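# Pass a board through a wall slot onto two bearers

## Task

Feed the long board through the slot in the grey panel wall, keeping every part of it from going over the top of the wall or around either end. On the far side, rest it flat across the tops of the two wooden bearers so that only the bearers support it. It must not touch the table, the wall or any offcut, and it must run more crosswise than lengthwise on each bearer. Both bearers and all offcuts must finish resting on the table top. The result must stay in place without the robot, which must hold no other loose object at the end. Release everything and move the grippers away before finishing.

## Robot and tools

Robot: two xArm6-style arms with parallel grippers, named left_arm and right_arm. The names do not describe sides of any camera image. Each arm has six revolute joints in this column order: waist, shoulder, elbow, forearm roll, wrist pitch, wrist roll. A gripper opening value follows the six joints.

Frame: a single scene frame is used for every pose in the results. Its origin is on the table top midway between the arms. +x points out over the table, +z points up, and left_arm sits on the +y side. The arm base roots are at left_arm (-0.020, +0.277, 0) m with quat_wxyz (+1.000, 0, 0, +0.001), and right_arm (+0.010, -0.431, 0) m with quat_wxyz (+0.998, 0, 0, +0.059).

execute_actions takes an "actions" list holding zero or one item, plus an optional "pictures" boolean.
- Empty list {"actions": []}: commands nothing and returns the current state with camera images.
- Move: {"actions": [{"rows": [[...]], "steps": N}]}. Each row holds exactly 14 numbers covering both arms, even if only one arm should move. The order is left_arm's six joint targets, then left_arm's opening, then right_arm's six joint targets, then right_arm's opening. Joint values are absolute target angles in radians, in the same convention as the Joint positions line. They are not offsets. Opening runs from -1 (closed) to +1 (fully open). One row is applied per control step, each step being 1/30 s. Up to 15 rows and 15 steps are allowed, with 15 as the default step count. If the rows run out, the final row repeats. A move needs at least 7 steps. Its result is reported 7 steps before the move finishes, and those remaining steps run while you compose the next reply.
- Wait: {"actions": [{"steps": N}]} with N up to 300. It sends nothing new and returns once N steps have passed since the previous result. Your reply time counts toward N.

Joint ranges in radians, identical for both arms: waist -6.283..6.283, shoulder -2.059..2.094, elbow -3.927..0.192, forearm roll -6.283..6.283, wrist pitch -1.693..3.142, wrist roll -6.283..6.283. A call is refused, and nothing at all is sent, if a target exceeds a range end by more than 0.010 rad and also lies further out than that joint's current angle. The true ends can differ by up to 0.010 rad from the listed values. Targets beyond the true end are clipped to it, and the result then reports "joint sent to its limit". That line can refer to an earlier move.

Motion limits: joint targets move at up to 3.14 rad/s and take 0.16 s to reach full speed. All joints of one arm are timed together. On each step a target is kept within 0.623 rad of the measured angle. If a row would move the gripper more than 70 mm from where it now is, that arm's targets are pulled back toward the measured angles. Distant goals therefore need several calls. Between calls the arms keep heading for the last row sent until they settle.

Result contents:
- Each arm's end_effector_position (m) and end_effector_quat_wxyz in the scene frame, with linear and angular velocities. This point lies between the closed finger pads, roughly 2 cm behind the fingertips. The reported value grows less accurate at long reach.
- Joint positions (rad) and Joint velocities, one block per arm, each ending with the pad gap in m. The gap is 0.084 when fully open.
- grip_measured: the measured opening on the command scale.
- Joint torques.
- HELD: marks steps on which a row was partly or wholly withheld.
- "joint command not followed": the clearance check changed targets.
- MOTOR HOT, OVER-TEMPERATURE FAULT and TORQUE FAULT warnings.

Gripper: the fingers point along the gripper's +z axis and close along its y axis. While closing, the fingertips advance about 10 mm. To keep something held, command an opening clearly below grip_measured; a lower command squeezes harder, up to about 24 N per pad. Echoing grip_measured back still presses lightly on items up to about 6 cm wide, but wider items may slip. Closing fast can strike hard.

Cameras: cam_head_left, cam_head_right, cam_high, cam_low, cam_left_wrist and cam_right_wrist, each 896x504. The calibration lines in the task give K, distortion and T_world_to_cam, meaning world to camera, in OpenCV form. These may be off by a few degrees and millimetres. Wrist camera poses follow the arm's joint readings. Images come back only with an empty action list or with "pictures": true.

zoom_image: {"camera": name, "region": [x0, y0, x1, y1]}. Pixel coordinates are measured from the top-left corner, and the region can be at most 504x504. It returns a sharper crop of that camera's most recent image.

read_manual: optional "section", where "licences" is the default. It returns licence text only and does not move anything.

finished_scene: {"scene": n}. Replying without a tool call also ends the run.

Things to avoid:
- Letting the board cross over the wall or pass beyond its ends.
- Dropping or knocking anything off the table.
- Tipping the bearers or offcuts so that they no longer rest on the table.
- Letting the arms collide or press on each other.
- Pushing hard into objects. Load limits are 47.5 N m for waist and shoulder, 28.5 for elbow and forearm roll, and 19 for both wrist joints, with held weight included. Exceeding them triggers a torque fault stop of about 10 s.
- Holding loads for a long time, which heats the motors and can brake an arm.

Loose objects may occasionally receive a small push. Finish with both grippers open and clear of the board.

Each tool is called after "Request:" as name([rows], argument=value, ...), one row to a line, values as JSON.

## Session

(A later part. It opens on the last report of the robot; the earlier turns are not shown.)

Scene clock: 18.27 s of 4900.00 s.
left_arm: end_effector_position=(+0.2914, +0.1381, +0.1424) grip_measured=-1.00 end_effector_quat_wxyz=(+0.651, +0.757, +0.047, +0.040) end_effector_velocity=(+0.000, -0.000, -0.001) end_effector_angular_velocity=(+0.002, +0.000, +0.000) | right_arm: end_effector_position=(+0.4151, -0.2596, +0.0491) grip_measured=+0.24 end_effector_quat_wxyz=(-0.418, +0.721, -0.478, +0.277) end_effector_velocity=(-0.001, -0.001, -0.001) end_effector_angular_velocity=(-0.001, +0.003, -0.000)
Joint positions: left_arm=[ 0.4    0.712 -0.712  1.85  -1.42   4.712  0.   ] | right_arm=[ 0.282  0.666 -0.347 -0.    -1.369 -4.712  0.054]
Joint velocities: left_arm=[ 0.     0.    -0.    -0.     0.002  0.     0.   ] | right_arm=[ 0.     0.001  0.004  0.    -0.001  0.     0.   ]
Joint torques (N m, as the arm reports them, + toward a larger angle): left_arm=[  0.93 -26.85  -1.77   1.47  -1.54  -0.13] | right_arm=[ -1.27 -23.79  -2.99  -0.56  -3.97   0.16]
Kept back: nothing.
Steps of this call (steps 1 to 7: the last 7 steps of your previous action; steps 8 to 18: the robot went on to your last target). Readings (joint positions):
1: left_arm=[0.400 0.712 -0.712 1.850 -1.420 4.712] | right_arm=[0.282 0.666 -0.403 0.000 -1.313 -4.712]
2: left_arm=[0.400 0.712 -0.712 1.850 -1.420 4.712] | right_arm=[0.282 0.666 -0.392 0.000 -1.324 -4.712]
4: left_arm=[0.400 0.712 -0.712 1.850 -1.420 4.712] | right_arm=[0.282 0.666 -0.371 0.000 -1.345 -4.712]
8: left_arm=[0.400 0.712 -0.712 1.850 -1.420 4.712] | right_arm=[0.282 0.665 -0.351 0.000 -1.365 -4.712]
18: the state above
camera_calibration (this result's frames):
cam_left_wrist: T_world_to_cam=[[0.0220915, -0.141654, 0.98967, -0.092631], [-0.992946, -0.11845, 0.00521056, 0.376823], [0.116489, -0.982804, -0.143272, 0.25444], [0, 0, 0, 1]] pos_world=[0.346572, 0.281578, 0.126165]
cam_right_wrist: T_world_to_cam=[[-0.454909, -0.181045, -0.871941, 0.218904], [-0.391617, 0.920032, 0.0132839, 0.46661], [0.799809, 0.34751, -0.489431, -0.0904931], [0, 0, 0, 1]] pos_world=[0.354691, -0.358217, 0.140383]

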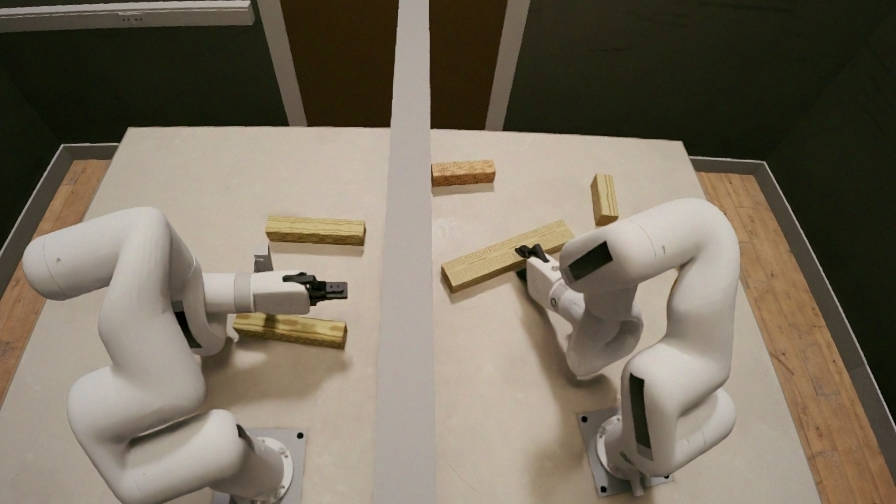

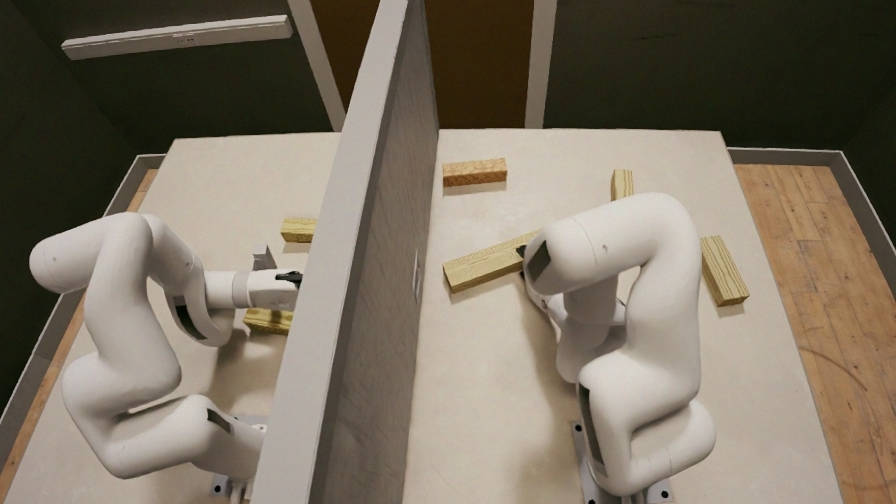

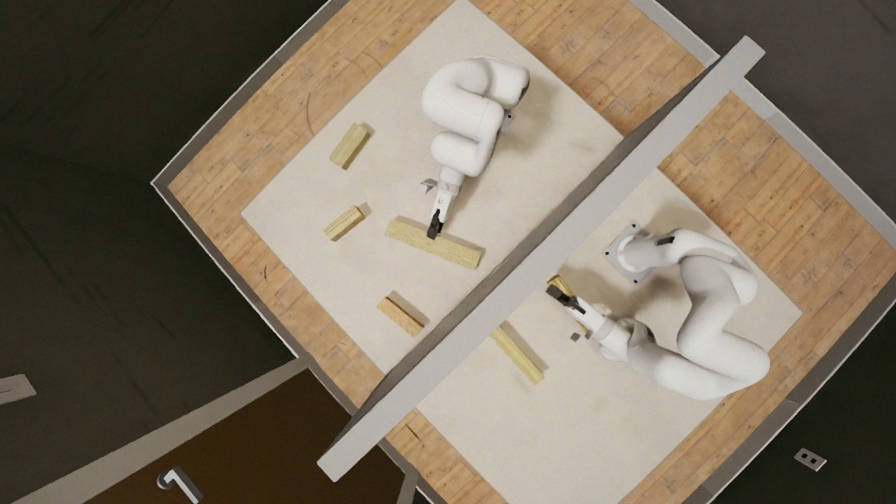

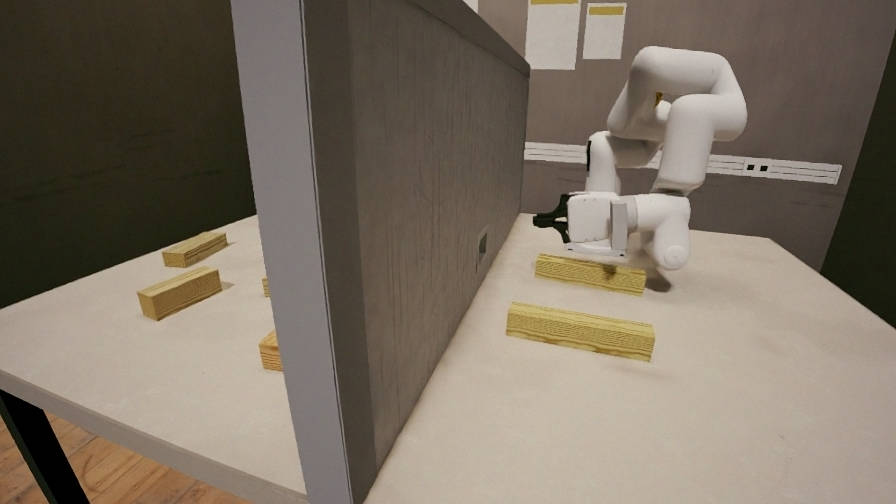

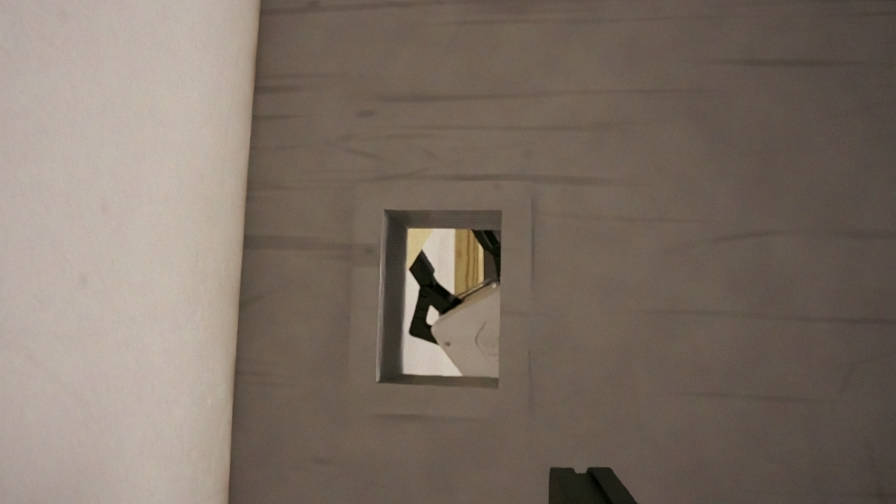

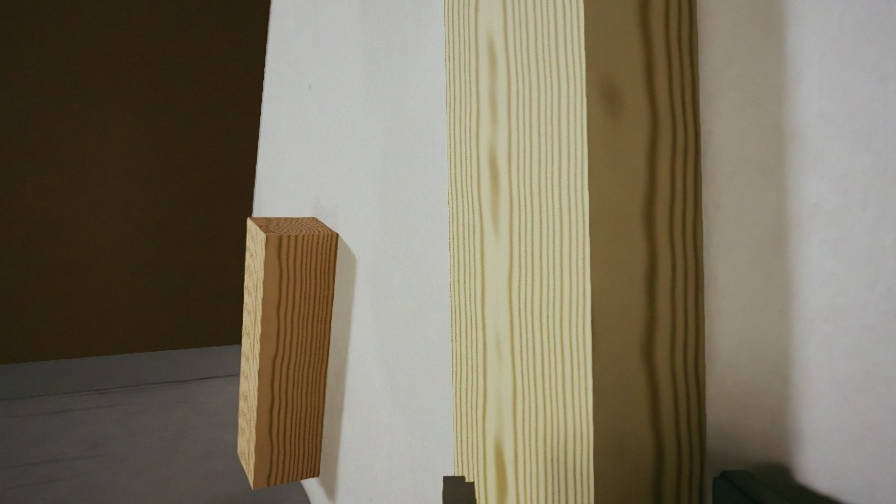

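Request:
execute_actions([
  {"rows": [[0.4,0.7117,-0.7117,1.85,-1.42,4.712,-1,0.282,0.3925,-0.2434,0,-1.1991,-4.712,0.25]], "steps": 10},
])

Request:
execute_actions([
  {"rows": [[0.4,0.7117,-0.7117,1.85,-1.42,4.712,-1,0.241,0.1743,-1.0608,0,0.8865,-4.753,1]], "steps": 15},
])

Request:
execute_actions([
  {"steps": 45},
], pictures=true)

Scene clock: 19.20 s of 4900.00 s.
left_arm: end_effector_position=(+0.2914, +0.1381, +0.1424) grip_measured=-1.00 end_effector_quat_wxyz=(+0.651, +0.757, +0.047, +0.040) end_effector_velocity=(+0.000, +0.000, -0.000) end_effector_angular_velocity=(+0.002, +0.000, -0.000) | right_arm: end_effector_position=(+0.4147, -0.2598, +0.0518) grip_measured=+0.24 end_effector_quat_wxyz=(-0.416, +0.722, -0.479, +0.276) end_effector_velocity=(-0.002, -0.001, +0.118) end_effector_angular_velocity=(-0.034, +0.084, -0.001)
Joint positions: left_arm=[ 0.4    0.712 -0.712  1.85  -1.42   4.712  0.   ] | right_arm=[ 0.282  0.645 -0.337 -0.    -1.353 -4.712  0.054]
Joint velocities: left_arm=[ 0.    -0.001  0.     0.     0.001 -0.001  0.   ] | right_arm=[-0.    -0.718  0.307 -0.     0.501  0.001 -0.   ]
Joint torques (N m, as the arm reports them, + toward a larger angle): left_arm=[  0.87 -27.09  -1.77   1.3   -1.67  -0.16] | right_arm=[ -1.22 -45.92  -2.47  -0.61  -4.26   0.18]
Steps of this call (steps 1 to 15: the robot went on to your last target; steps 16 to 25: nothing new was sent; steps 26 to 28: the first 3 steps of this action). Readings (joint positions):
26: left_arm=[0.400 0.712 -0.712 1.850 -1.420 4.712] | right_arm=[0.282 0.665 -0.347 -0.000 -1.369 -4.712]
27: left_arm=[0.400 0.712 -0.712 1.850 -1.420 4.712] | right_arm=[0.282 0.661 -0.345 -0.000 -1.365 -4.712]
28: the state above

Scene clock: 19.70 s of 4900.00 s.
left_arm: end_effector_position=(+0.2914, +0.1381, +0.1424) grip_measured=-1.00 end_effector_quat_wxyz=(+0.651, +0.757, +0.047, +0.040) end_effector_velocity=(-0.000, +0.000, -0.000) end_effector_angular_velocity=(+0.000, +0.001, +0.000) | right_arm: end_effector_position=(+0.4804, -0.2379, +0.1382) grip_measured=+0.98 end_effector_quat_wxyz=(-0.436, +0.709, -0.470, +0.296) end_effector_velocity=(+0.300, +0.097, +0.211) end_effector_angular_velocity=(+0.050, -0.232, -0.026)
Joint positions: left_arm=[ 0.4    0.712 -0.712  1.85  -1.42   4.712  0.   ] | right_arm=[ 0.271  0.34  -0.419 -0.    -1.031 -4.723  0.083]
Joint velocities: left_arm=[ 0.001  0.001  0.    -0.     0.001  0.     0.   ] | right_arm=[-0.047 -0.25  -0.844  0.     0.86  -0.047  0.009]
Joint torques (N m, as the arm reports them, + toward a larger angle): left_arm=[  0.89 -27.14  -1.78   1.41  -1.63  -0.21] | right_arm=[ -0.78 -24.28  -8.19  -0.65  -3.83   0.03]
Steps of this call (steps 1 to 7: the last 7 steps of your previous action; steps 8 to 15: the first 8 steps of this action). Readings (joint positions):
8: left_arm=[0.400 0.712 -0.712 1.850 -1.420 4.712] | right_arm=[0.282 0.400 -0.248 0.000 -1.206 -4.712]
9: left_arm=[0.400 0.712 -0.712 1.850 -1.420 4.712] | right_arm=[0.282 0.396 -0.250 0.000 -1.198 -4.712]
11: left_arm=[0.400 0.712 -0.712 1.850 -1.420 4.712] | right_arm=[0.279 0.381 -0.291 0.000 -1.150 -4.715]
15: the state above

Scene clock: 21.20 s of 4900.00 s.
left_arm: end_effector_position=(+0.2914, +0.1381, +0.1424) grip_measured=-1.00 end_effector_quat_wxyz=(+0.651, +0.757, +0.047, +0.040) end_effector_velocity=(+0.000, +0.000, +0.000) end_effector_angular_velocity=(-0.002, +0.000, +0.000) | right_arm: end_effector_position=(+0.4709, -0.2579, +0.1301) grip_measured=+1.00 end_effector_quat_wxyz=(-0.000, +0.834, -0.552, +0.000) end_effector_velocity=(-0.002, -0.001, -0.001) end_effector_angular_velocity=(-0.002, +0.006, -0.001)
Joint positions: left_arm=[ 0.4    0.712 -0.712  1.85  -1.42   4.712  0.   ] | right_arm=[ 0.241  0.174 -1.061 -0.     0.886 -4.753  0.084]
Joint velocities: left_arm=[-0.     0.001 -0.    -0.    -0.002 -0.     0.   ] | right_arm=[-0.     0.     0.001 -0.     0.004  0.001  0.   ]
Joint torques (N m, as the arm reports them, + toward a larger angle): left_arm=[  0.9  -27.09  -1.72   1.22  -1.64  -0.09] | right_arm=[ -1.37 -30.41 -15.    -0.81  -2.87   0.2 ]
Kept back: nothing.
Steps of this call (steps 1 to 7: the last 7 steps of your previous action; steps 8 to 45: the robot went on to your last target). Readings (joint positions):
1: left_arm=[0.400 0.712 -0.712 1.850 -1.420 4.712] | right_arm=[0.270 0.332 -0.447 -0.000 -1.002 -4.724]
2: left_arm=[0.400 0.712 -0.712 1.850 -1.420 4.712] | right_arm=[0.268 0.324 -0.476 0.000 -0.973 -4.726]
4: left_arm=[0.400 0.712 -0.712 1.850 -1.420 4.712] | right_arm=[0.266 0.309 -0.535 -0.000 -0.913 -4.728]
8: left_arm=[0.400 0.712 -0.712 1.850 -1.420 4.712] | right_arm=[0.260 0.279 -0.652 -0.000 -0.775 -4.734]
45: the state above
camera_calibration (this result's frames):
cam_left_wrist: T_world_to_cam=[[0.0220915, -0.141654, 0.98967, -0.092631], [-0.992946, -0.11845, 0.0052105, 0.376823], [0.116488, -0.982804, -0.143272, 0.25444], [0, 0, 0, 1]] pos_world=[0.346572, 0.281578, 0.126165]
cam_right_wrist: T_world_to_cam=[[-0.924915, -0.380054, -0.00959547, 0.373083], [-0.380131, 0.924896, 0.0082281, 0.482323], [0.00574769, 0.0112578, -0.99992, 0.257573], [0, 0, 0, 1]] pos_world=[0.526935, -0.307207, 0.257164]

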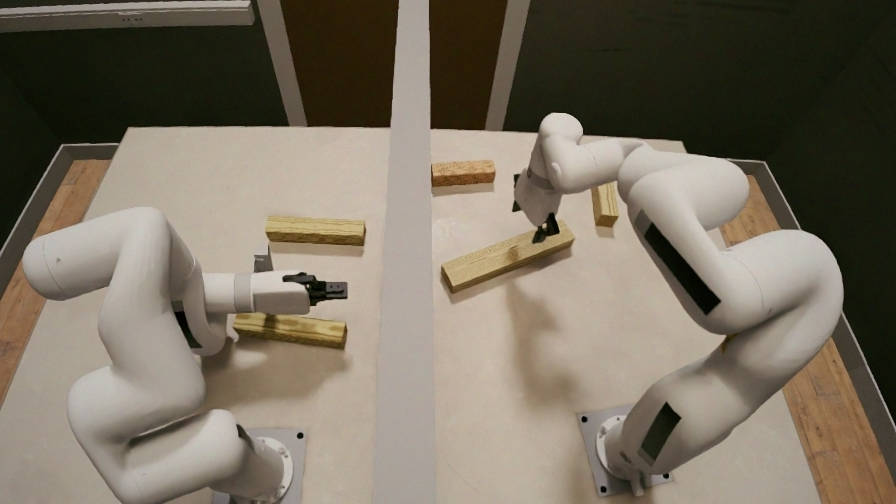

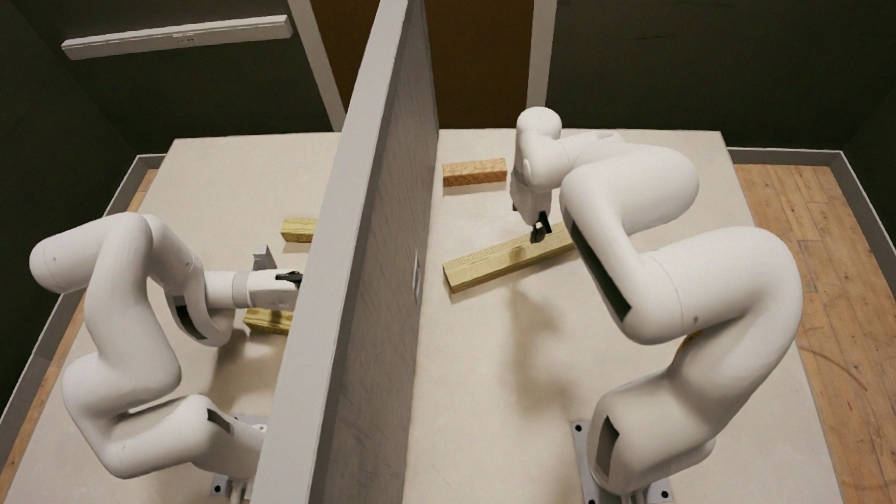

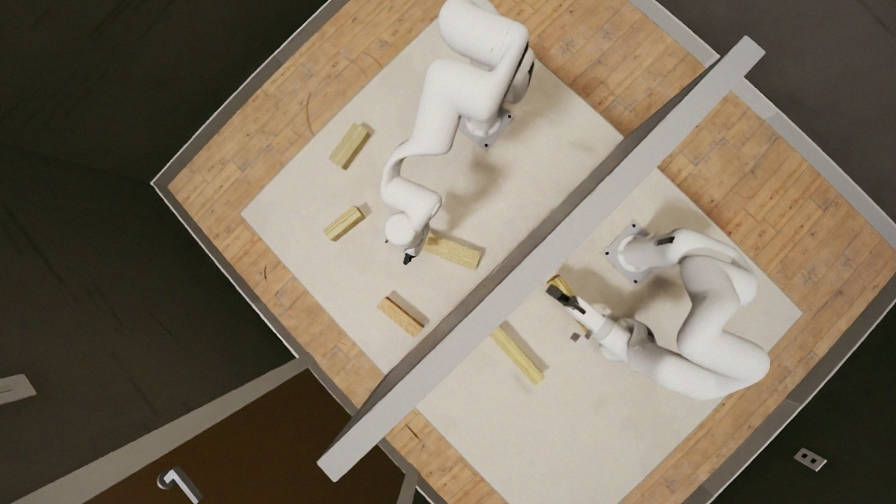

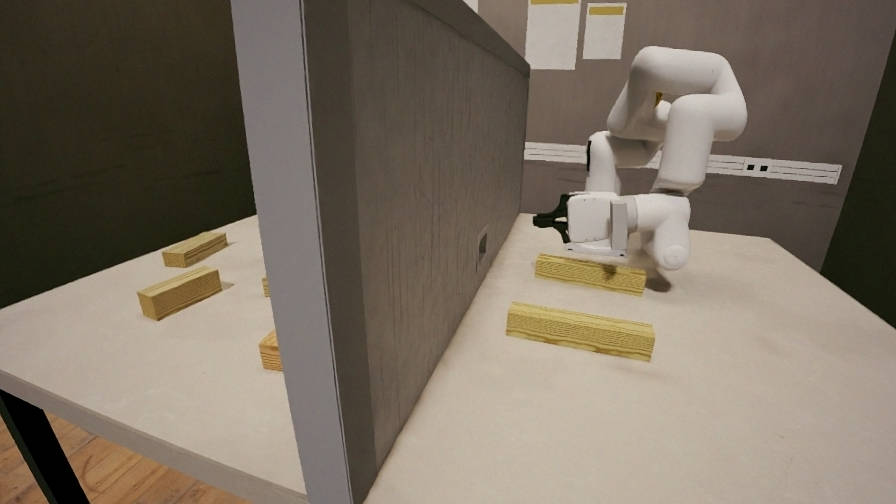

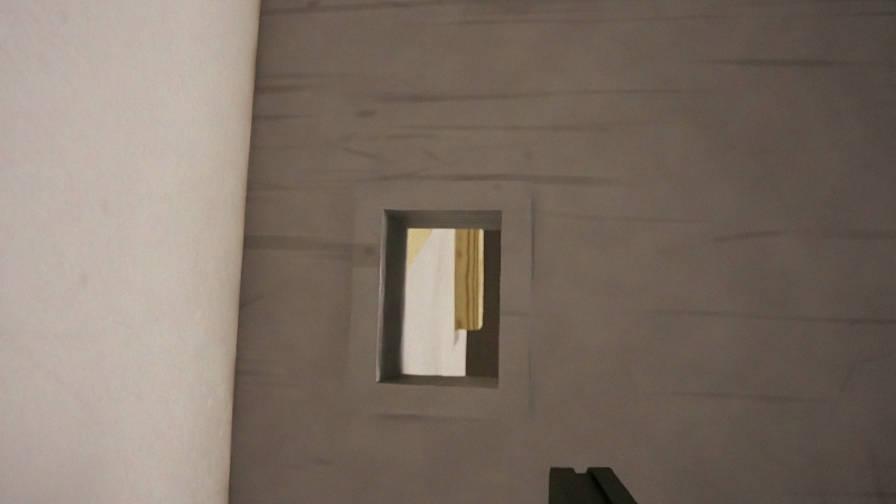

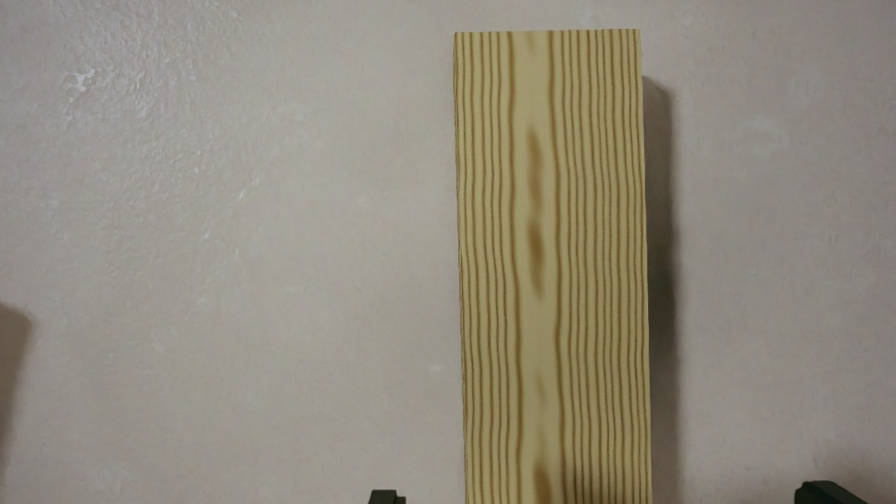

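Request:
execute_actions([
  {"rows": [[0.4,0.7117,-0.7117,1.85,-1.42,4.712,-1,0.241,0.3737,-0.9836,0,0.6099,-4.753,1]], "steps": 15},
])

Request:
execute_actions([
  {"rows": [[0.4,0.7117,-0.7117,1.85,-1.42,4.712,-1,0.241,0.3737,-0.9836,0,0.6099,-4.753,1],[0.4,0.7117,-0.7117,1.85,-1.42,4.712,-1,0.241,0.3737,-0.9836,0,0.6099,-4.753,1],[0.4,0.7117,-0.7117,1.85,-1.42,4.712,-1,0.241,0.3737,-0.9836,0,0.6099,-4.753,0.7],[0.4,0.7117,-0.7117,1.85,-1.42,4.712,-1,0.241,0.3737,-0.9836,0,0.6099,-4.753,0.5],[0.4,0.7117,-0.7117,1.85,-1.42,4.712,-1,0.241,0.3737,-0.9836,0,0.6099,-4.753,0.3],[0.4,0.7117,-0.7117,1.85,-1.42,4.712,-1,0.241,0.3737,-0.9836,0,0.6099,-4.753,0.0],[0.4,0.7117,-0.7117,1.85,-1.42,4.712,-1,0.241,0.3737,-0.9836,0,0.6099,-4.753,-1]], "steps": 13},
])

Request:
execute_actions([
  {"rows": [[0.4,0.7117,-0.7117,1.85,-1.42,4.712,-1,0.241,0.367,-0.986,0,0.619,-4.753,-1],[0.4,0.7117,-0.7117,1.85,-1.42,4.712,-1,0.241,0.357,-0.9895,0,0.6325,-4.753,-1],[0.4,0.7117,-0.7117,1.85,-1.42,4.712,-1,0.241,0.344,-0.994,0,0.65,-4.753,-1],[0.4,0.7117,-0.7117,1.85,-1.42,4.712,-1,0.241,0.331,-0.9985,0,0.6675,-4.753,-1],[0.4,0.7117,-0.7117,1.85,-1.42,4.712,-1,0.241,0.318,-1.003,0,0.685,-4.753,-1],[0.4,0.7117,-0.7117,1.85,-1.42,4.712,-1,0.241,0.305,-1.0075,0,0.7025,-4.753,-1],[0.4,0.7117,-0.7117,1.85,-1.42,4.712,-1,0.241,0.292,-1.012,0,0.72,-4.753,-1],[0.4,0.7117,-0.7117,1.85,-1.42,4.712,-1,0.241,0.279,-1.0165,0,0.7375,-4.753,-1],[0.4,0.7117,-0.7117,1.85,-1.42,4.712,-1,0.241,0.266,-1.021,0,0.755,-4.753,-1],[0.4,0.7117,-0.7117,1.85,-1.42,4.712,-1,0.241,0.253,-1.0255,0,0.7725,-4.753,-1],[0.4,0.7117,-0.7117,1.85,-1.42,4.712,-1,0.241,0.24,-1.03,0,0.79,-4.753,-1]], "steps": 13},
])

Request:
execute_actions([
  {"rows": [[0.4,0.7117,-0.7117,1.85,-1.42,4.712,-1,0.25,0.2206,-1.0051,0,0.7845,-4.7174,-1],[0.4,0.7117,-0.7117,1.85,-1.42,4.712,-1,0.259,0.2012,-0.9802,0,0.779,-4.6817,-1],[0.4,0.7117,-0.7117,1.85,-1.42,4.712,-1,0.268,0.1818,-0.9553,0,0.7736,-4.6461,-1],[0.4,0.7117,-0.7117,1.85,-1.42,4.712,-1,0.277,0.1623,-0.9304,0,0.7681,-4.6104,-1],[0.4,0.7117,-0.7117,1.85,-1.42,4.712,-1,0.286,0.1429,-0.9055,0,0.7626,-4.5748,-1],[0.4,0.7117,-0.7117,1.85,-1.42,4.712,-1,0.295,0.1235,-0.8806,0,0.7571,-4.5391,-1],[0.4,0.7117,-0.7117,1.85,-1.42,4.712,-1,0.304,0.1041,-0.8557,0,0.7516,-4.5035,-1],[0.4,0.7117,-0.7117,1.85,-1.42,4.712,-1,0.313,0.0847,-0.8309,0,0.7462,-4.4678,-1],[0.4,0.7117,-0.7117,1.85,-1.42,4.712,-1,0.322,0.0653,-0.806,0,0.7407,-4.4322,-1],[0.4,0.7117,-0.7117,1.85,-1.42,4.712,-1,0.331,0.0459,-0.7811,0,0.7352,-4.3965,-1],[0.4,0.7117,-0.7117,1.85,-1.42,4.712,-1,0.34,0.0264,-0.7562,0,0.7297,-4.3609,-1],[0.4,0.7117,-0.7117,1.85,-1.42,4.712,-1,0.349,0.007,-0.7313,0,0.7242,-4.3252,-1],[0.4,0.7117,-0.7117,1.85,-1.42,4.712,-1,0.358,-0.0124,-0.7064,0,0.7188,-4.2896,-1],[0.4,0.7117,-0.7117,1.85,-1.42,4.712,-1,0.367,-0.0318,-0.6815,0,0.7133,-4.2539,-1],[0.4,0.7117,-0.7117,1.85,-1.42,4.712,-1,0.3761,-0.0512,-0.6566,0,0.7078,-4.2183,-1]], "steps": 15},
])

Request:
execute_actions([
  {"steps": 22},
], pictures=true)

Scene clock: 23.10 s of 4900.00 s.
left_arm: end_effector_position=(+0.2914, +0.1381, +0.1424) grip_measured=-1.00 end_effector_quat_wxyz=(+0.651, +0.757, +0.047, +0.040) end_effector_velocity=(-0.000, -0.000, -0.001) end_effector_angular_velocity=(+0.001, +0.001, +0.000) | right_arm: end_effector_position=(+0.4689, -0.2587, +0.0543) grip_measured=+1.00 end_effector_quat_wxyz=(+0.003, +0.834, -0.553, -0.003) end_effector_velocity=(-0.058, -0.022, -0.363) end_effector_angular_velocity=(-0.038, +0.101, -0.003)
Joint positions: left_arm=[ 0.4    0.712 -0.712  1.85  -1.42   4.712  0.   ] | right_arm=[ 0.241  0.314 -1.004  0.     0.699 -4.753  0.084]
Joint velocities: left_arm=[ 0.     0.001 -0.    -0.     0.001 -0.     0.   ] | right_arm=[-0.001  0.663  0.286  0.001 -0.841  0.002  0.   ]
Joint torques (N m, as the arm reports them, + toward a larger angle): left_arm=[  1.02 -27.06  -1.62   1.28  -1.66  -0.12] | right_arm=[ -1.25 -41.78 -17.08  -0.79  -3.41   0.26]
Steps of this call (steps 1 to 15: the robot went on to your last target; steps 16 to 49: nothing new was sent; steps 50 to 57: the first 8 steps of this action). Readings (joint positions):
50: left_arm=[0.400 0.712 -0.712 1.850 -1.420 4.712] | right_arm=[0.241 0.174 -1.061 -0.000 0.886 -4.753]
51: left_arm=[0.400 0.712 -0.712 1.850 -1.420 4.712] | right_arm=[0.241 0.177 -1.060 -0.000 0.880 -4.753]
53: left_arm=[0.400 0.712 -0.712 1.850 -1.420 4.712] | right_arm=[0.241 0.207 -1.052 -0.000 0.829 -4.753]
57: the state above

Scene clock: 23.53 s of 4900.00 s.
left_arm: end_effector_position=(+0.2914, +0.1381, +0.1424) grip_measured=-1.00 end_effector_quat_wxyz=(+0.651, +0.757, +0.047, +0.040) end_effector_velocity=(-0.000, -0.000, -0.001) end_effector_angular_velocity=(+0.001, +0.002, -0.000) | right_arm: end_effector_position=(+0.4685, -0.2588, +0.0254) grip_measured=+0.49 end_effector_quat_wxyz=(-0.001, +0.834, -0.552, +0.000) end_effector_velocity=(-0.015, -0.007, -0.009) end_effector_angular_velocity=(-0.012, +0.031, -0.002)
Joint positions: left_arm=[ 0.4    0.712 -0.712  1.85  -1.42   4.712  0.   ] | right_arm=[ 0.241  0.372 -0.984 -0.     0.611 -4.753  0.065]
Joint velocities: left_arm=[-0.     0.001  0.     0.     0.001 -0.     0.   ] | right_arm=[-0.002 -0.005  0.034  0.     0.004 -0.    -0.195]
Joint torques (N m, as the arm reports them, + toward a larger angle): left_arm=[  1.17 -27.    -1.75   1.29  -1.5   -0.22] | right_arm=[ -1.23 -31.   -14.1   -0.7   -3.45   0.33]
Steps of this call (steps 1 to 7: the last 7 steps of your previous action; steps 8 to 13: the first 6 steps of this action). Readings (joint positions):
8: left_arm=[0.400 0.712 -0.712 1.850 -1.420 4.712] | right_arm=[0.241 0.371 -0.986 -0.000 0.613 -4.753]
9: left_arm=[0.400 0.712 -0.712 1.850 -1.420 4.712] | right_arm=[0.241 0.371 -0.986 -0.000 0.612 -4.753]
11: left_arm=[0.400 0.712 -0.712 1.850 -1.420 4.712] | right_arm=[0.241 0.372 -0.985 -0.000 0.610 -4.753]
13: the state above

Scene clock: 23.97 s of 4900.00 s.
left_arm: end_effector_position=(+0.2914, +0.1381, +0.1424) grip_measured=-1.00 end_effector_quat_wxyz=(+0.651, +0.757, +0.047, +0.040) end_effector_velocity=(-0.000, -0.000, +0.000) end_effector_angular_velocity=(-0.000, -0.000, -0.000) | right_arm: end_effector_position=(+0.4666, -0.2595, +0.0334) grip_measured=+0.44 end_effector_quat_wxyz=(+0.003, +0.834, -0.552, -0.002) end_effector_velocity=(+0.019, +0.007, +0.143) end_effector_angular_velocity=(+0.003, -0.010, +0.003)
Joint positions: left_arm=[ 0.4    0.712 -0.712  1.85  -1.42   4.712  0.   ] | right_arm=[ 0.241  0.353 -0.988 -0.     0.643 -4.753  0.062]
Joint velocities: left_arm=[-0.  0. -0.  0. -0. -0.  0.] | right_arm=[ 0.    -0.279 -0.1   -0.001  0.37  -0.001 -0.   ]
Joint torques (N m, as the arm reports them, + toward a larger angle): left_arm=[  1.16 -27.07  -1.75   1.27  -1.61  -0.17] | right_arm=[ -1.35 -40.91 -16.97  -0.78  -3.92   0.22]
Steps of this call (steps 1 to 7: the last 7 steps of your previous action; steps 8 to 13: the first 6 steps of this action). Readings (joint positions):
8: left_arm=[0.400 0.712 -0.712 1.850 -1.420 4.712] | right_arm=[0.241 0.373 -0.984 0.000 0.610 -4.753]
9: left_arm=[0.400 0.712 -0.712 1.850 -1.420 4.712] | right_arm=[0.241 0.372 -0.985 0.000 0.611 -4.753]
11: left_arm=[0.400 0.712 -0.712 1.850 -1.420 4.712] | right_arm=[0.241 0.367 -0.984 0.000 0.622 -4.753]
13: the state above

Scene clock: 24.47 s of 4900.00 s.
left_arm: end_effector_position=(+0.2914, +0.1381, +0.1424) grip_measured=-1.00 end_effector_quat_wxyz=(+0.651, +0.757, +0.047, +0.040) end_effector_velocity=(+0.000, +0.000, +0.000) end_effector_angular_velocity=(+0.000, -0.000, +0.000) | right_arm: end_effector_position=(+0.4434, -0.2514, +0.0935) grip_measured=+0.44 end_effector_quat_wxyz=(+0.001, +0.805, -0.593, -0.001) end_effector_velocity=(-0.200, +0.039, +0.013) end_effector_angular_velocity=(-0.007, +0.011, -0.685)
Joint positions: left_arm=[ 0.4    0.712 -0.712  1.85  -1.42   4.712  0.   ] | right_arm=[ 0.275  0.169 -0.935  0.     0.768 -4.62   0.063]
Joint velocities: left_arm=[ 0. -0. -0. -0. -0. -0.  0.] | right_arm=[ 0.24  -0.521  0.653  0.001 -0.12   0.925 -0.   ]
Joint torques (N m, as the arm reports them, + toward a larger angle): left_arm=[  1.02 -27.07  -1.84   1.34  -1.64  -0.1 ] | right_arm=[ -0.32 -34.01 -15.07  -0.71  -3.33   0.48]
Steps of this call (steps 1 to 7: the last 7 steps of your previous action; steps 8 to 15: the first 8 steps of this action). Readings (joint positions):
8: left_arm=[0.400 0.712 -0.712 1.850 -1.420 4.712] | right_arm=[0.241 0.258 -1.025 -0.000 0.763 -4.753]
9: left_arm=[0.400 0.712 -0.712 1.850 -1.420 4.712] | right_arm=[0.242 0.249 -1.025 -0.000 0.771 -4.749]
11: left_arm=[0.400 0.712 -0.712 1.850 -1.420 4.712] | right_arm=[0.248 0.229 -1.010 -0.000 0.776 -4.723]
15: the state above

Scene clock: 25.20 s of 4900.00 s.
left_arm: end_effector_position=(+0.2914, +0.1381, +0.1424) grip_measured=-1.00 end_effector_quat_wxyz=(+0.651, +0.757, +0.047, +0.040) end_effector_velocity=(+0.000, +0.000, +0.001) end_effector_angular_velocity=(-0.002, -0.001, +0.000) | right_arm: end_effector_position=(+0.3591, -0.2430, +0.0926) grip_measured=+0.44 end_effector_quat_wxyz=(+0.000, -0.707, +0.707, -0.000) end_effector_velocity=(-0.003, -0.001, -0.001) end_effector_angular_velocity=(-0.002, +0.004, -0.002)
Joint positions: left_arm=[ 0.4    0.712 -0.712  1.85  -1.42   4.712  0.   ] | right_arm=[ 0.376 -0.051 -0.657 -0.     0.708 -4.219  0.063]
Joint velocities: left_arm=[ 0.    -0.001  0.    -0.    -0.002  0.     0.   ] | right_arm=[ 0.002 -0.003  0.007  0.     0.     0.004 -0.   ]
Joint torques (N m, as the arm reports them, + toward a larger angle): left_arm=[  1.1  -26.64  -1.66   1.27  -1.58  -0.19] | right_arm=[ -1.21 -24.79 -15.39  -0.68  -3.29   0.17]
Kept back: nothing.
Steps of this call (steps 1 to 7: the last 7 steps of your previous action; steps 8 to 22: the robot went on to your last target). Readings (joint positions):
1: left_arm=[0.400 0.712 -0.712 1.850 -1.420 4.712] | right_arm=[0.283 0.152 -0.913 0.000 0.764 -4.588]
2: left_arm=[0.400 0.712 -0.712 1.850 -1.420 4.712] | right_arm=[0.291 0.133 -0.890 0.000 0.759 -4.555]
4: left_arm=[0.400 0.712 -0.712 1.850 -1.420 4.712] | right_arm=[0.309 0.095 -0.843 0.000 0.749 -4.487]
8: left_arm=[0.400 0.712 -0.712 1.850 -1.420 4.712] | right_arm=[0.344 0.018 -0.746 0.000 0.728 -4.346]
22: the state above
camera_calibration (this result's frames):
cam_left_wrist: T_world_to_cam=[[0.0220916, -0.141654, 0.98967, -0.092631], [-0.992946, -0.11845, 0.00521066, 0.376823], [0.116488, -0.982804, -0.143272, 0.25444], [0, 0, 0, 1]] pos_world=[0.346572, 0.281578, 0.126165]
cam_right_wrist: T_world_to_cam=[[-0.999912, 0.00966666, -0.00910605, 0.396506], [0.00959085, 0.999919, 0.00833318, 0.304639], [0.00918587, 0.00824511, -0.999924, 0.218568], [0, 0, 0, 1]] pos_world=[0.391542, -0.310249, 0.219623]

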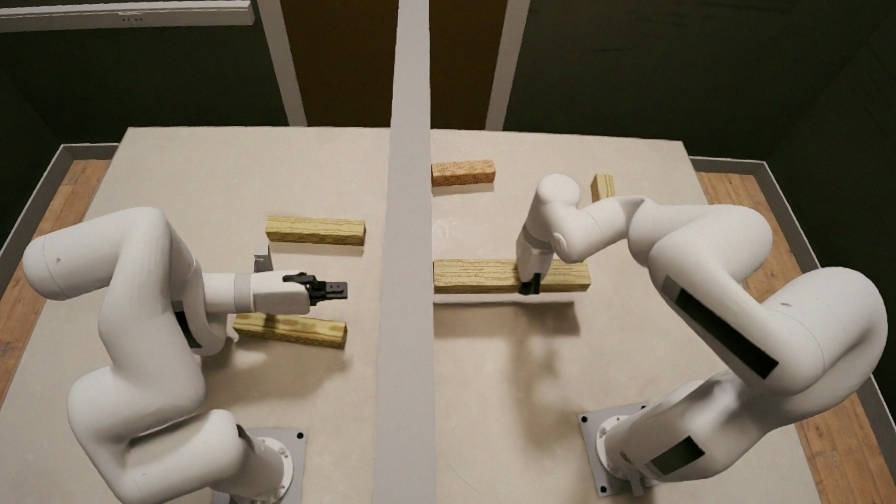

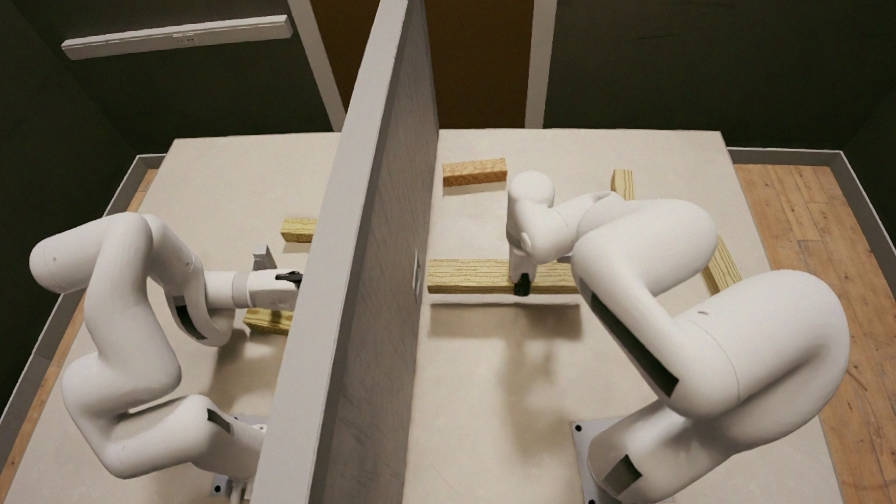

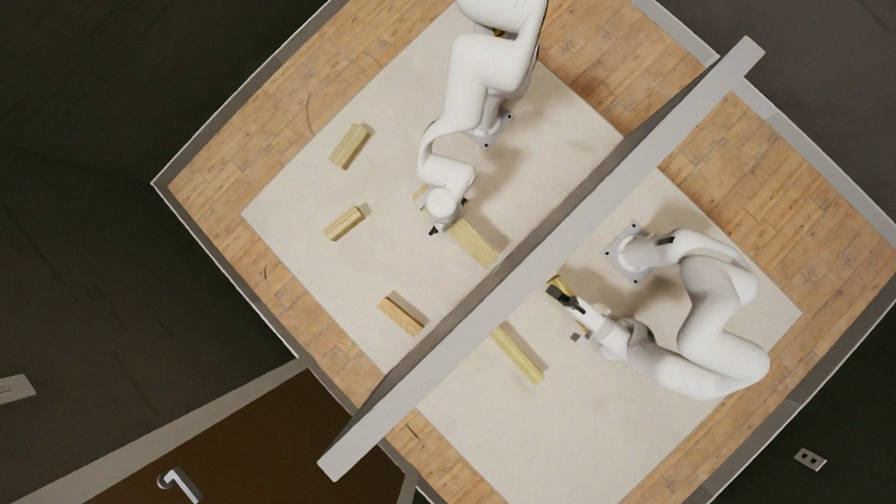

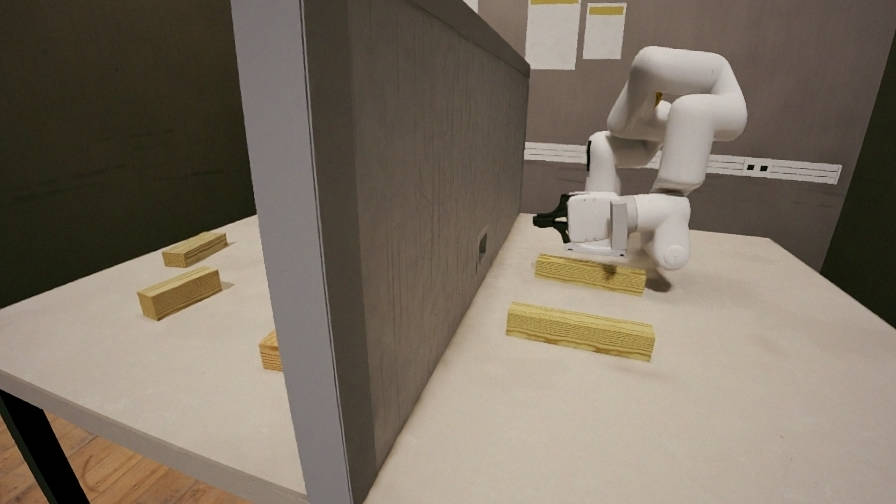

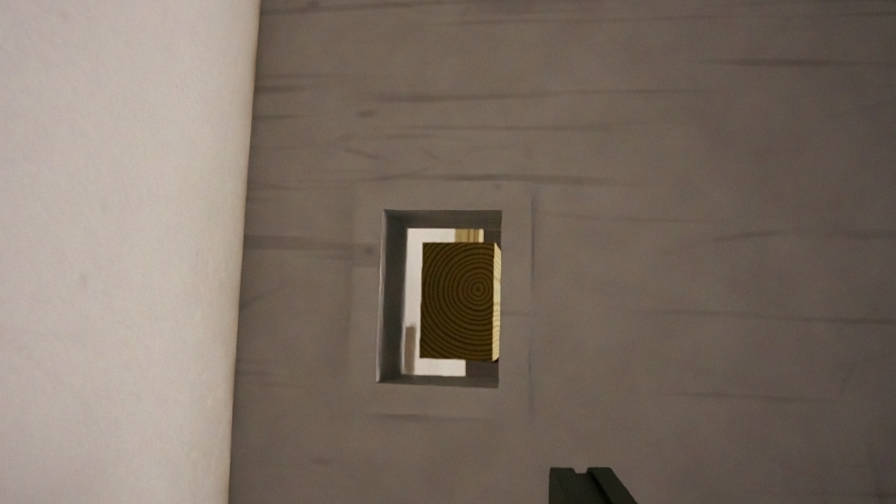

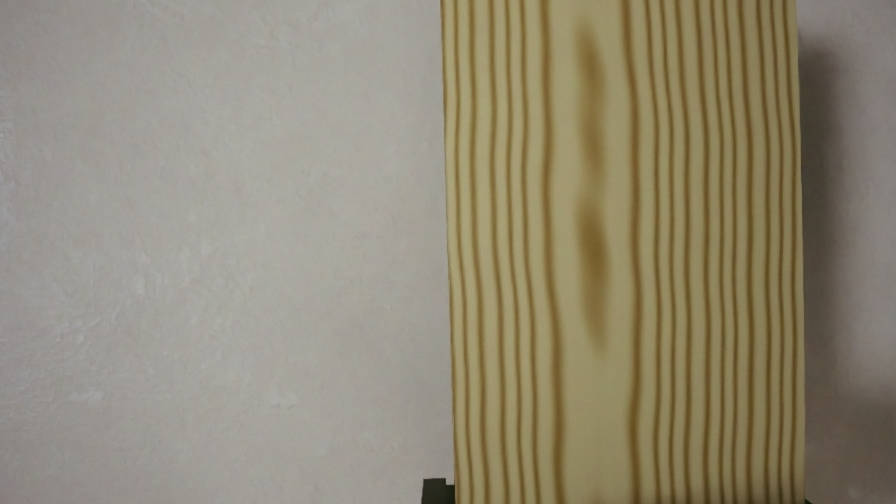

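Request:
zoom_image(camera="cam_left_wrist", region=[340, 190, 560, 410])

Region (340, 190, 560, 410) of cam_left_wrist's 896x504 image, scaled by 2.291, with more detail than that image has.

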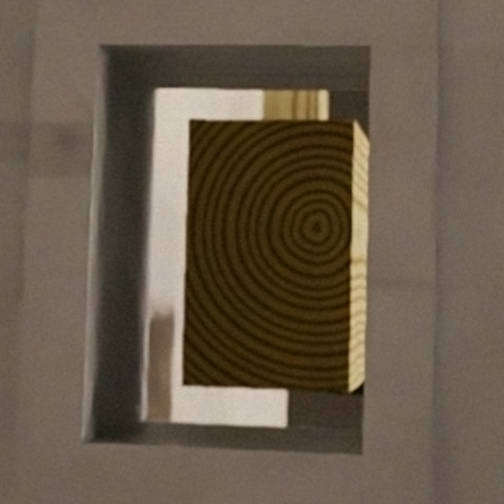

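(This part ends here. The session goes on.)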